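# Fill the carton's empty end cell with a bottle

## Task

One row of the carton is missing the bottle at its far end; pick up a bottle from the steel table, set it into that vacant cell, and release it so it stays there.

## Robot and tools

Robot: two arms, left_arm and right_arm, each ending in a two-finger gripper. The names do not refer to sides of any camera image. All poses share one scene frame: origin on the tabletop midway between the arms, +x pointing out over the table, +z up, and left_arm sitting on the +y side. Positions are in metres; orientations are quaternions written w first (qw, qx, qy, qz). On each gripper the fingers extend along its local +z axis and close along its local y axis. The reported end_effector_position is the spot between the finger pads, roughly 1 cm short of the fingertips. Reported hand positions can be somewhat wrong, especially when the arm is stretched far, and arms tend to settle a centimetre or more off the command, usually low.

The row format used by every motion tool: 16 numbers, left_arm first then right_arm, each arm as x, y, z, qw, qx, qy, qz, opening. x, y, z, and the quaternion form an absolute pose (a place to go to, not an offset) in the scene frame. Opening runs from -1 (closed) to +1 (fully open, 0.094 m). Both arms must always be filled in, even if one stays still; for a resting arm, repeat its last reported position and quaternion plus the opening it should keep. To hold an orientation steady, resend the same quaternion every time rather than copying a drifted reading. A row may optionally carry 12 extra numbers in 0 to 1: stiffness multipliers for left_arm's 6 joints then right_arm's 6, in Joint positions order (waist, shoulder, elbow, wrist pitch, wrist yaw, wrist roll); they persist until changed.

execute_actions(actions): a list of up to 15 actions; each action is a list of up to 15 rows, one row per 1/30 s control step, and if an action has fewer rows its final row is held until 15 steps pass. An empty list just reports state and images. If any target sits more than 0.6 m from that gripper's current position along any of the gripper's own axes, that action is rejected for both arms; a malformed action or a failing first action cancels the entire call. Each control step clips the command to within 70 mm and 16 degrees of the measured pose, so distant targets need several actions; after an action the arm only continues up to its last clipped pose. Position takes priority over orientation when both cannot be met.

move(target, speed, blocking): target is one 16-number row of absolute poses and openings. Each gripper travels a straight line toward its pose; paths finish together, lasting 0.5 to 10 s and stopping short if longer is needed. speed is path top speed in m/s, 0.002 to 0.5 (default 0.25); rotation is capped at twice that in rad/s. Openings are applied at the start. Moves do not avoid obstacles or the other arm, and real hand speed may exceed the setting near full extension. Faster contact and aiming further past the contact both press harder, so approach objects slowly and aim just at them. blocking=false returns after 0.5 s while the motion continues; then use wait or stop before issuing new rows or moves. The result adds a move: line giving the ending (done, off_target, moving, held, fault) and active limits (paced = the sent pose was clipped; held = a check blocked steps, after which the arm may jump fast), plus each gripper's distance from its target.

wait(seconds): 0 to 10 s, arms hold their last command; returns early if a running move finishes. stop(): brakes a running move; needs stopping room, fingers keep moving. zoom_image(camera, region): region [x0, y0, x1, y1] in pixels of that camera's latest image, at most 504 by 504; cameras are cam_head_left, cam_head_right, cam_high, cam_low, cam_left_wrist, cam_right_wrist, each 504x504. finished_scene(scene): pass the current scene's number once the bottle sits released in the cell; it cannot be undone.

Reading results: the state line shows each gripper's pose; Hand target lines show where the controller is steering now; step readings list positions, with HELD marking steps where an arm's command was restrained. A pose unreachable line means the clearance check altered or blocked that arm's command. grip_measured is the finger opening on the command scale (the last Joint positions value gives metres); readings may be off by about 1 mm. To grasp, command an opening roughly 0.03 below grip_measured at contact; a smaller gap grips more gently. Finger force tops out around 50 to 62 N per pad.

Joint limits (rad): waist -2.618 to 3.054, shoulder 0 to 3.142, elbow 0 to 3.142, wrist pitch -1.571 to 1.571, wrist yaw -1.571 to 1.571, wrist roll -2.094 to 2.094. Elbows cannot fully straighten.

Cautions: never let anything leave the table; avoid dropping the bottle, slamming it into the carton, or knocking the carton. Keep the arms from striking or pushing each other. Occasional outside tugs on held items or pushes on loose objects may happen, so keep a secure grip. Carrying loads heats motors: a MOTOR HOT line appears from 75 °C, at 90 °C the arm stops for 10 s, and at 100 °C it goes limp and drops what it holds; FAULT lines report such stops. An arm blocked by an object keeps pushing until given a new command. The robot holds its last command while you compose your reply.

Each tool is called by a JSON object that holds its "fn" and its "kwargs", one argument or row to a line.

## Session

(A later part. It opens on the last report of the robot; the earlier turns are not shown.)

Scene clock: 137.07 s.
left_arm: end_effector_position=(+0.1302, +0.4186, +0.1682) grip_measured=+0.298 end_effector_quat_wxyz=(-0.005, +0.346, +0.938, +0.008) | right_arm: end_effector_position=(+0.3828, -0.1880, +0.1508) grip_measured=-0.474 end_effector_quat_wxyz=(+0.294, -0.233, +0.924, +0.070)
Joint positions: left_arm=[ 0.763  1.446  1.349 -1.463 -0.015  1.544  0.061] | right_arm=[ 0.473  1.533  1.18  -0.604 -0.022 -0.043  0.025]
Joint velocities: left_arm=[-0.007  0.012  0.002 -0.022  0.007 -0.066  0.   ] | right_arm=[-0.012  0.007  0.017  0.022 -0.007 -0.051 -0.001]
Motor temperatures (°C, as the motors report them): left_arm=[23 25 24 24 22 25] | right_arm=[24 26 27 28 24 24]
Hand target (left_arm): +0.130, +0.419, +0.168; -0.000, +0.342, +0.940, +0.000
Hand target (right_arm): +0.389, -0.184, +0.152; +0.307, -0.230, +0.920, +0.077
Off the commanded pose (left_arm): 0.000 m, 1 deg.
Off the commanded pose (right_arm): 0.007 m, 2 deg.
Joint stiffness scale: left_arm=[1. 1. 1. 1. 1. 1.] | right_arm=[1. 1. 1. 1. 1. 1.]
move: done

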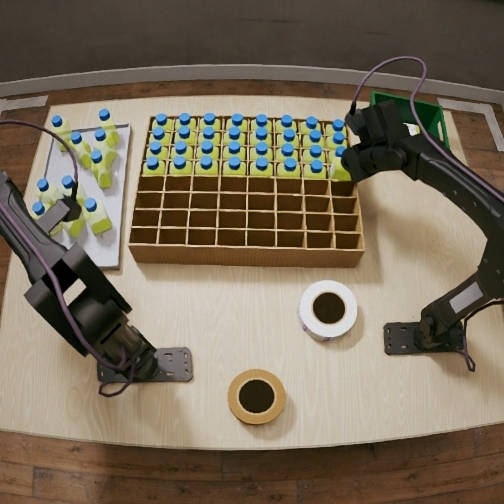

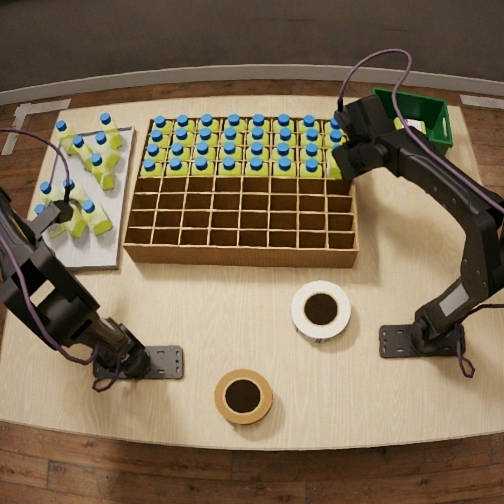

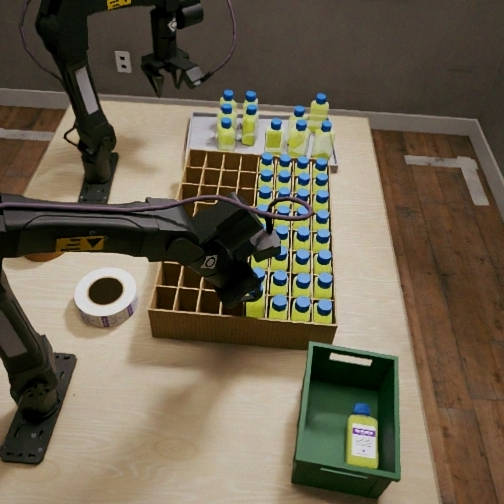

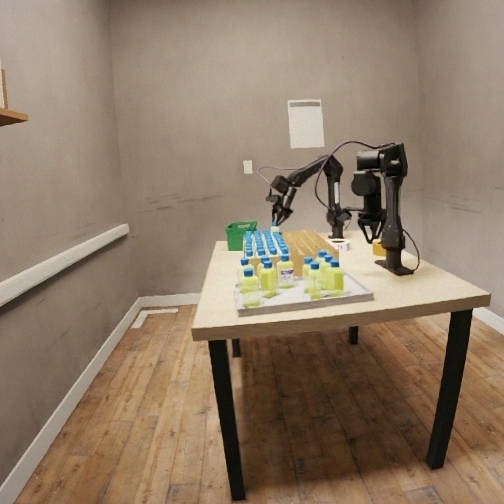

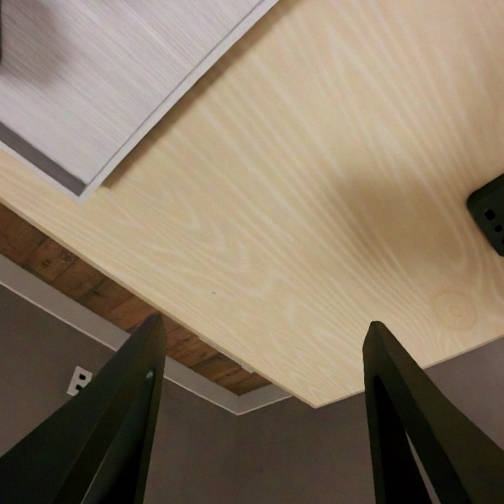

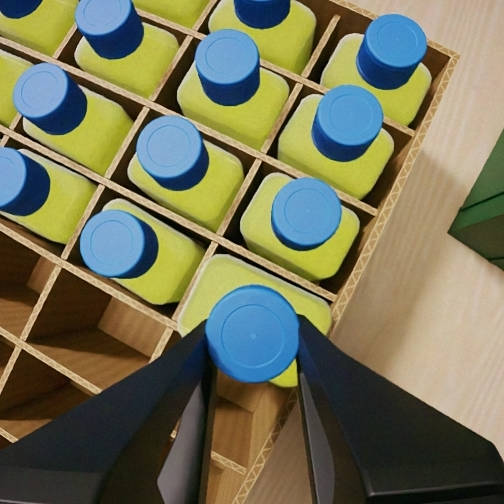

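{"fn": "move", "kwargs": {
  "target": [0.1302, 0.4188, 0.1682, 0, 0.342, 0.940, 0, 0.3, 0.390, -0.184, 0.124, 0.3079, -0.2294, 0.9201, 0.0768, -0.505],
  "speed": 0.02
}}

{"fn": "zoom_image", "kwargs": {
  "camera": "cam_low",
  "region": [230, 190, 330, 270]
}}

Scene clock: 139.10 s.
left_arm: end_effector_position=(+0.1302, +0.4186, +0.1682) grip_measured=+0.298 end_effector_quat_wxyz=(-0.005, +0.346, +0.938, +0.008) | right_arm: end_effector_position=(+0.3839, -0.1875, +0.1228) grip_measured=-0.474 end_effector_quat_wxyz=(+0.294, -0.233, +0.924, +0.070)
Joint positions: left_arm=[ 0.763  1.446  1.349 -1.463 -0.015  1.544  0.061] | right_arm=[ 0.473  1.556  1.09  -0.49  -0.022 -0.043  0.025]
Joint velocities: left_arm=[ 0.012 -0.002 -0.012  0.066 -0.022 -0.081 -0.   ] | right_arm=[ 0.002 -0.002 -0.007  0.037 -0.051 -0.095  0.   ]
Motor temperatures (°C, as the motors report them): left_arm=[23 25 24 24 22 25] | right_arm=[24 26 27 29 24 24]
Hand target (left_arm): +0.130, +0.419, +0.168; -0.000, +0.342, +0.940, +0.000
Hand target (right_arm): +0.390, -0.184, +0.124; +0.308, -0.230, +0.920, +0.077
Off the commanded pose (left_arm): 0.000 m, 1 deg.
Off the commanded pose (right_arm): 0.007 m, 2 deg.
Joint stiffness scale: left_arm=[1. 1. 1. 1. 1. 1.] | right_arm=[1. 1. 1. 1. 1. 1.]
move: done

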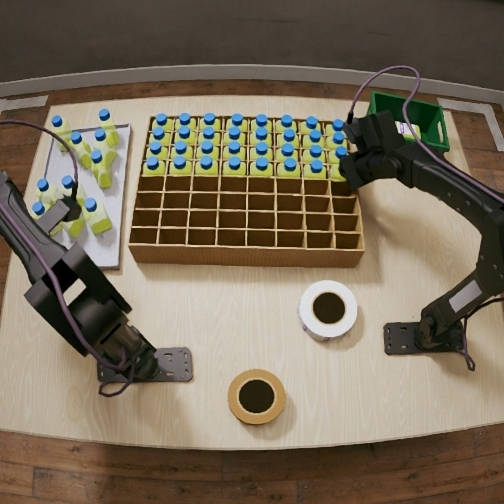

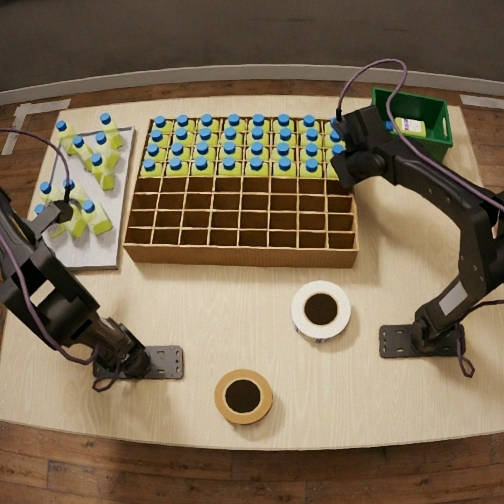

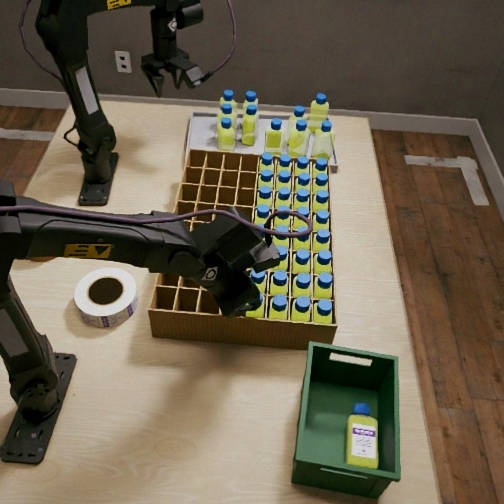

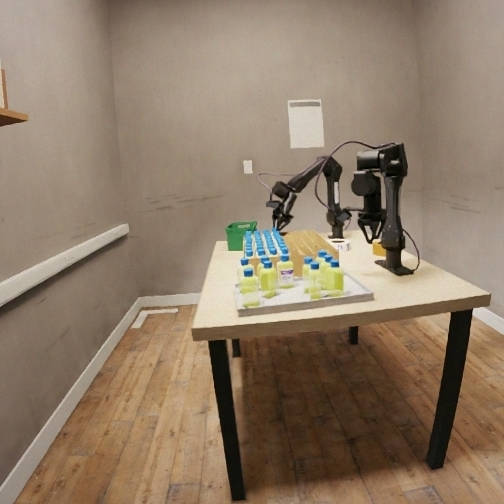

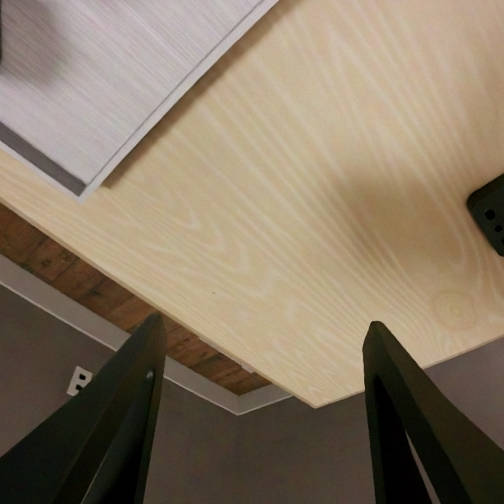

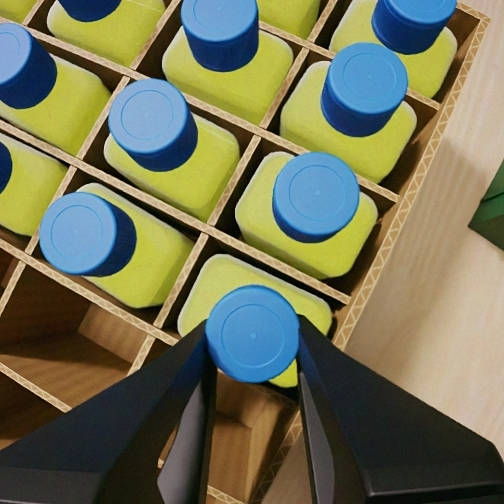

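Region (230, 190, 330, 270) of cam_low's 504x504 image, scaled by 5.040, with more detail than that image has; it fills the top 403 rows of this view, and the rest is white.

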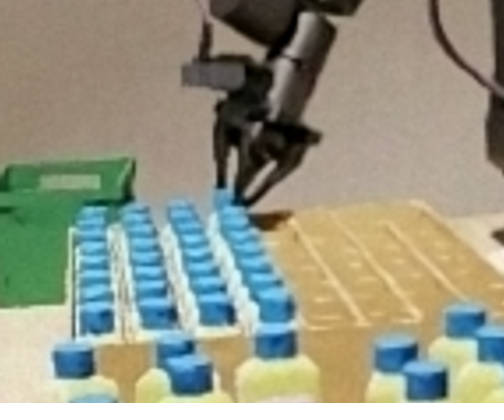

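{"fn": "move", "kwargs": {
  "target": [0.1302, 0.4188, 0.1682, 0, 0.342, 0.940, 0, 0.3, 0.390, -0.184, 0.113, 0.3079, -0.2294, 0.9201, 0.0768, -0.505],
  "speed": 0.015
}}

{"fn": "zoom_image", "kwargs": {
  "camera": "cam_low",
  "region": [230, 190, 330, 270]
}}

Scene clock: 140.97 s.
left_arm: end_effector_position=(+0.1302, +0.4186, +0.1682) grip_measured=+0.298 end_effector_quat_wxyz=(-0.005, +0.346, +0.938, +0.008) | right_arm: end_effector_position=(+0.3837, -0.1876, +0.1155) grip_measured=-0.474 end_effector_quat_wxyz=(+0.298, -0.232, +0.923, +0.071)
Joint positions: left_arm=[ 0.763  1.446  1.349 -1.463 -0.015  1.544  0.061] | right_arm=[ 0.473  1.556  1.054 -0.446 -0.022 -0.043  0.025]
Joint velocities: left_arm=[ 0.007  0.002 -0.012 -0.095 -0.051  0.037  0.001] | right_arm=[ 0.002 -0.007 -0.002  0.095 -0.051  0.037 -0.002]
Motor temperatures (°C, as the motors report them): left_arm=[23 25 24 24 22 25] | right_arm=[24 26 27 29 24 24]
Hand target (left_arm): +0.130, +0.419, +0.168; -0.000, +0.342, +0.940, +0.000
Hand target (right_arm): +0.390, -0.184, +0.113; +0.308, -0.230, +0.920, +0.077
Off the commanded pose (left_arm): 0.000 m, 1 deg.
Off the commanded pose (right_arm): 0.008 m, 1 deg.
Joint stiffness scale: left_arm=[1. 1. 1. 1. 1. 1.] | right_arm=[1. 1. 1. 1. 1. 1.]
move: done

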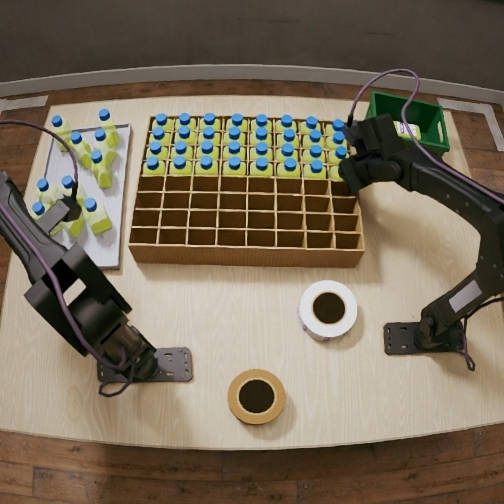

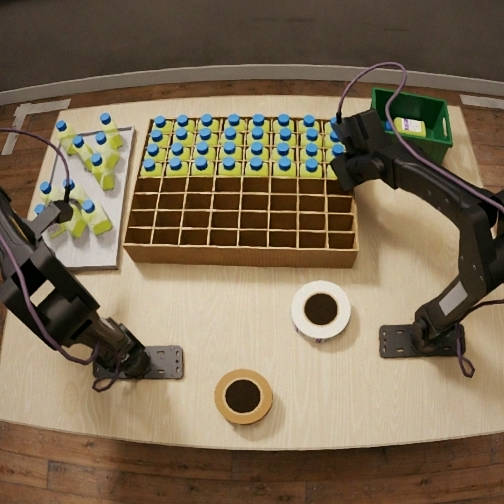

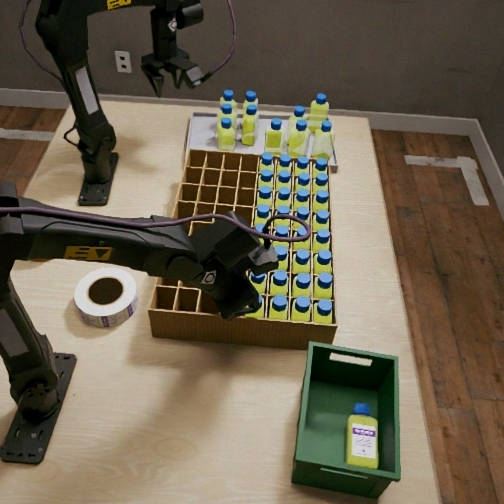

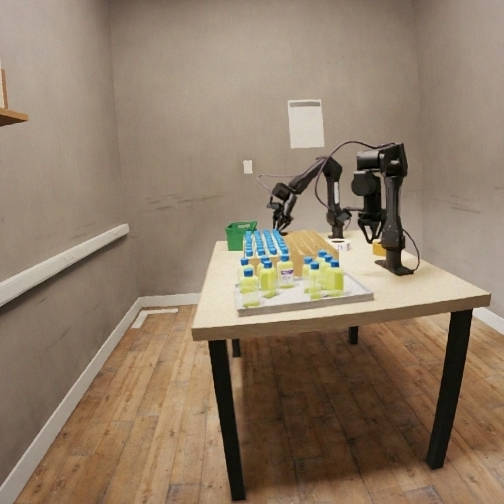

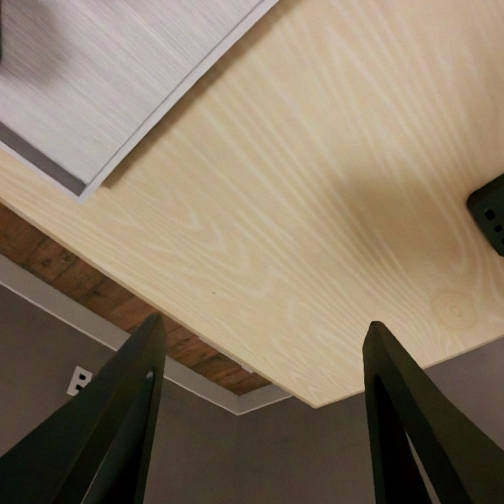

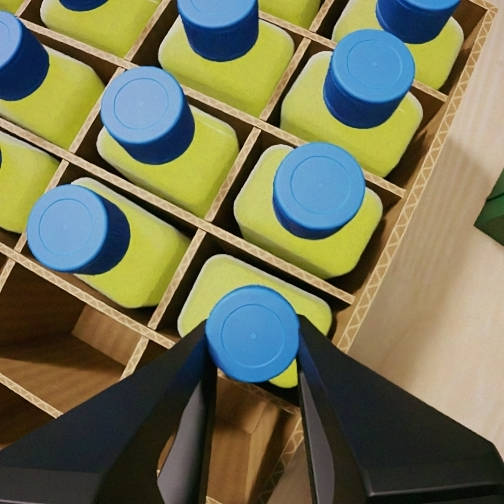

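Region (230, 190, 330, 270) of cam_low's 504x504 image, scaled by 5.040, with more detail than that image has; it fills the top 403 rows of this view, and the rest is white.

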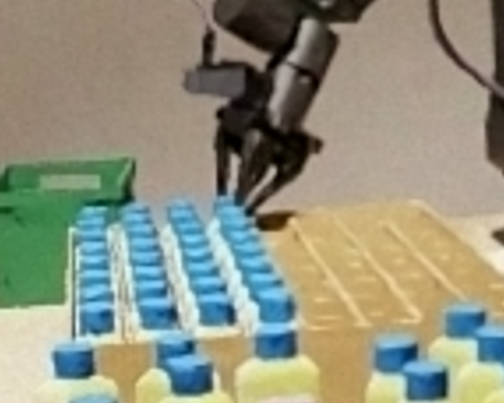

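{"fn": "move", "kwargs": {
  "target": [0.1302, 0.4188, 0.1682, 0, 0.342, 0.940, 0, 0.3, 0.388, -0.185, 0.115, 0.3079, -0.2294, 0.9201, 0.0768, 0.0],
  "speed": 0.02
}}

{"fn": "move", "kwargs": {
  "target": [0.1302, 0.4188, 0.1682, 0, 0.342, 0.940, 0, 0.3, 0.365, -0.198, 0.18, 0.3079, -0.2294, 0.9201, 0.0768, 0.0],
  "speed": 0.08
}}

Scene clock: 142.27 s.
left_arm: end_effector_position=(+0.1302, +0.4186, +0.1682) grip_measured=+0.298 end_effector_quat_wxyz=(-0.005, +0.346, +0.938, +0.008) | right_arm: end_effector_position=(+0.3879, -0.1856, +0.1189) grip_measured=-0.002 end_effector_quat_wxyz=(+0.309, -0.232, +0.920, +0.073)
Joint positions: left_arm=[ 0.763  1.446  1.349 -1.463 -0.015  1.544  0.061] | right_arm=[ 0.473  1.556  1.054 -0.423 -0.022 -0.043  0.047]
Joint velocities: left_arm=[-0.012 -0.012  0.017 -0.007  0.095  0.051 -0.   ] | right_arm=[-0.012  0.007 -0.002  0.022 -0.007 -0.066 -0.   ]
Motor temperatures (°C, as the motors report them): left_arm=[23 25 24 24 22 25] | right_arm=[24 26 27 29 24 24]
Hand target (left_arm): +0.130, +0.419, +0.168; -0.000, +0.342, +0.940, +0.000
Hand target (right_arm): +0.388, -0.185, +0.115; +0.308, -0.230, +0.920, +0.077
Off the commanded pose (left_arm): 0.000 m, 1 deg.
Off the commanded pose (right_arm): 0.004 m, 1 deg.
Joint stiffness scale: left_arm=[1. 1. 1. 1. 1. 1.] | right_arm=[1. 1. 1. 1. 1. 1.]
move: done

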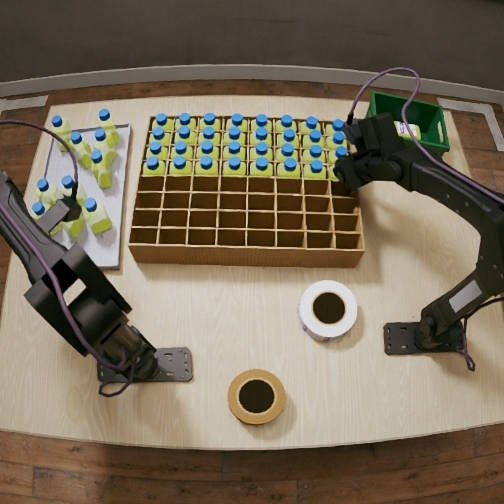

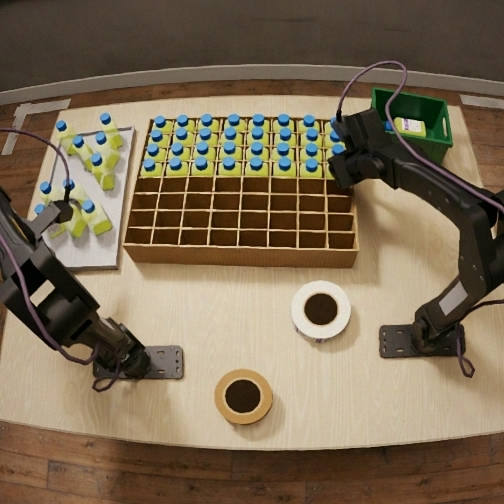

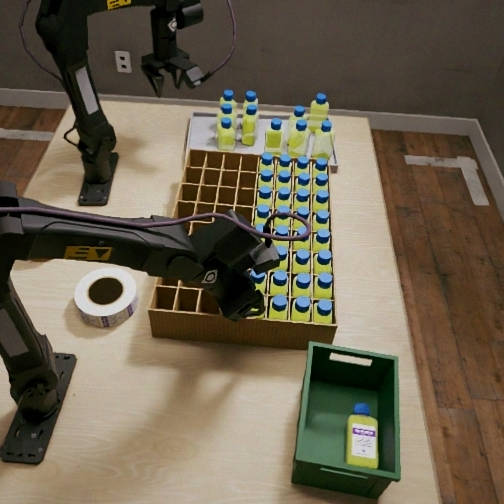

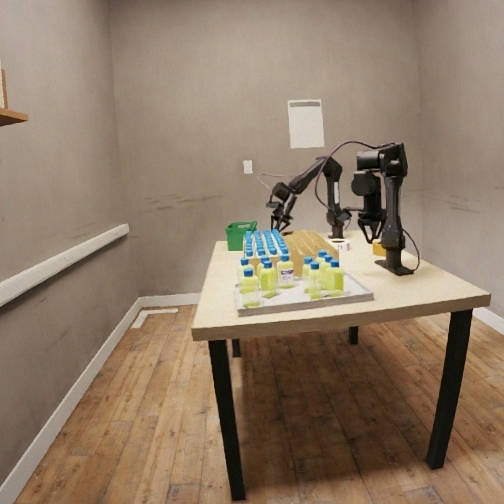

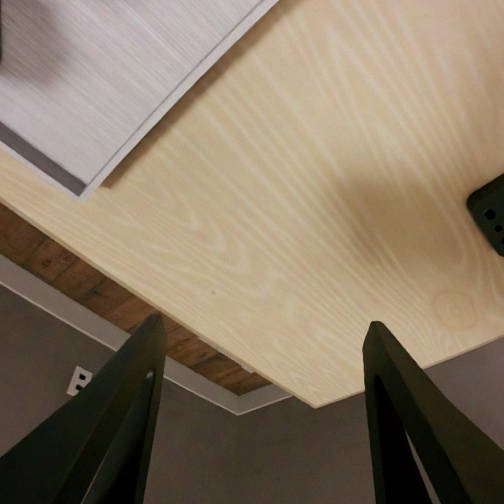

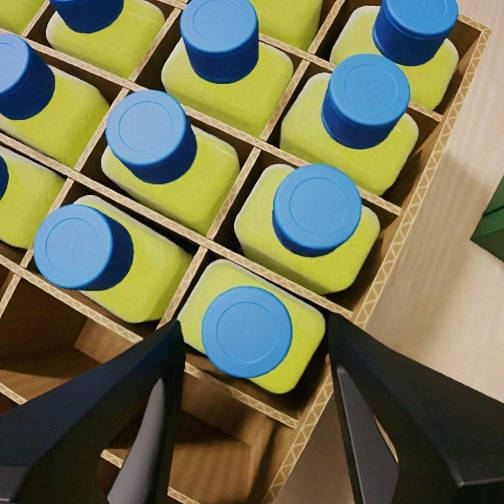

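Scene clock: 143.63 s.
left_arm: end_effector_position=(+0.1302, +0.4186, +0.1682) grip_measured=+0.298 end_effector_quat_wxyz=(-0.005, +0.346, +0.938, +0.008) | right_arm: end_effector_position=(+0.3636, -0.1971, +0.1652) grip_measured=-0.002 end_effector_quat_wxyz=(+0.298, -0.232, +0.923, +0.071)
Joint positions: left_arm=[ 0.763  1.446  1.349 -1.463 -0.015  1.544  0.061] | right_arm=[ 0.473  1.442  1.149 -0.657 -0.022 -0.043  0.047]
Joint velocities: left_arm=[-0.002 -0.007  0.002  0.022 -0.051  0.007 -0.001] | right_arm=[ 0.012 -0.012 -0.002 -0.066 -0.007 -0.095 -0.   ]
Motor temperatures (°C, as the motors report them): left_arm=[23 25 24 24 22 25] | right_arm=[24 26 27 29 24 24]
Hand target (left_arm): +0.130, +0.419, +0.168; -0.000, +0.342, +0.940, +0.000
Hand target (right_arm): +0.364, -0.198, +0.180; +0.308, -0.229, +0.920, +0.077
Off the commanded pose (left_arm): 0.000 m, 1 deg.
Off the commanded pose (right_arm): 0.015 m, 1 deg.
Joint stiffness scale: left_arm=[1. 1. 1. 1. 1. 1.] | right_arm=[1. 1. 1. 1. 1. 1.]
move: off_target (right_arm)

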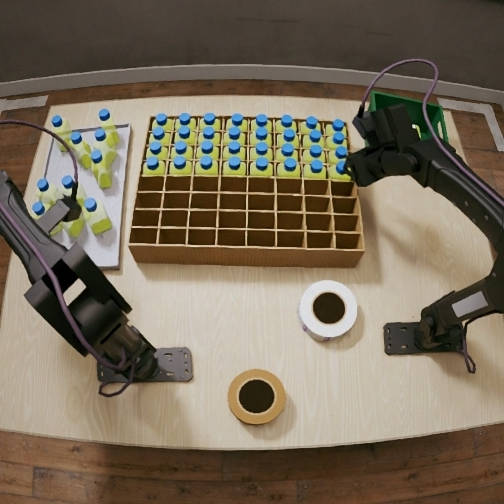

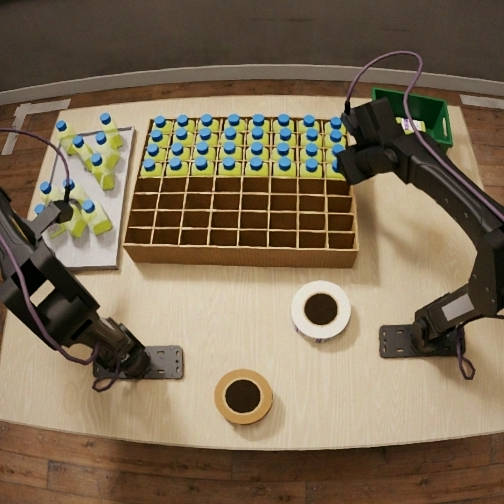

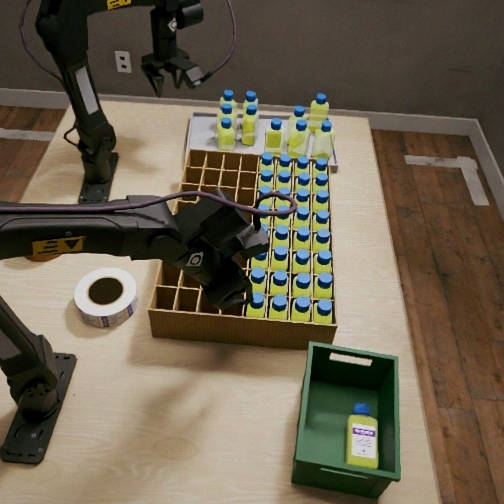

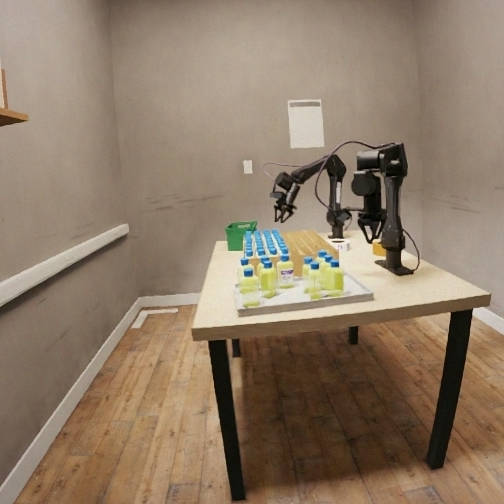

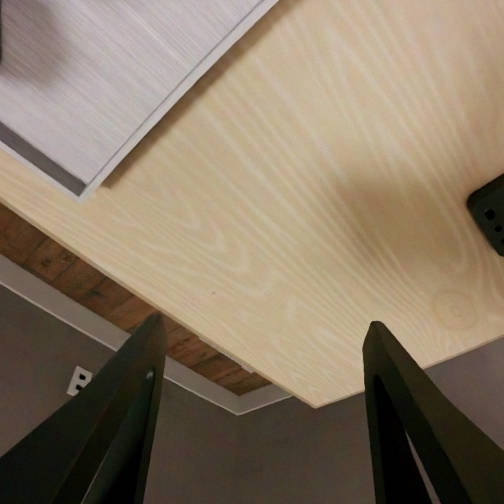

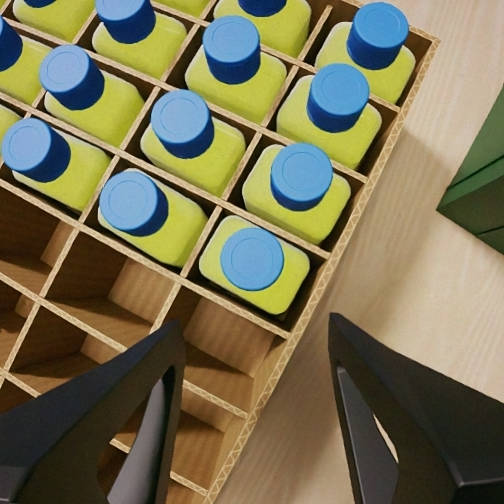

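The bottle is seated in the cell and released.

{"fn": "finished_scene", "kwargs": {
  "scene": 1
}}

The scene is finished: the task was done.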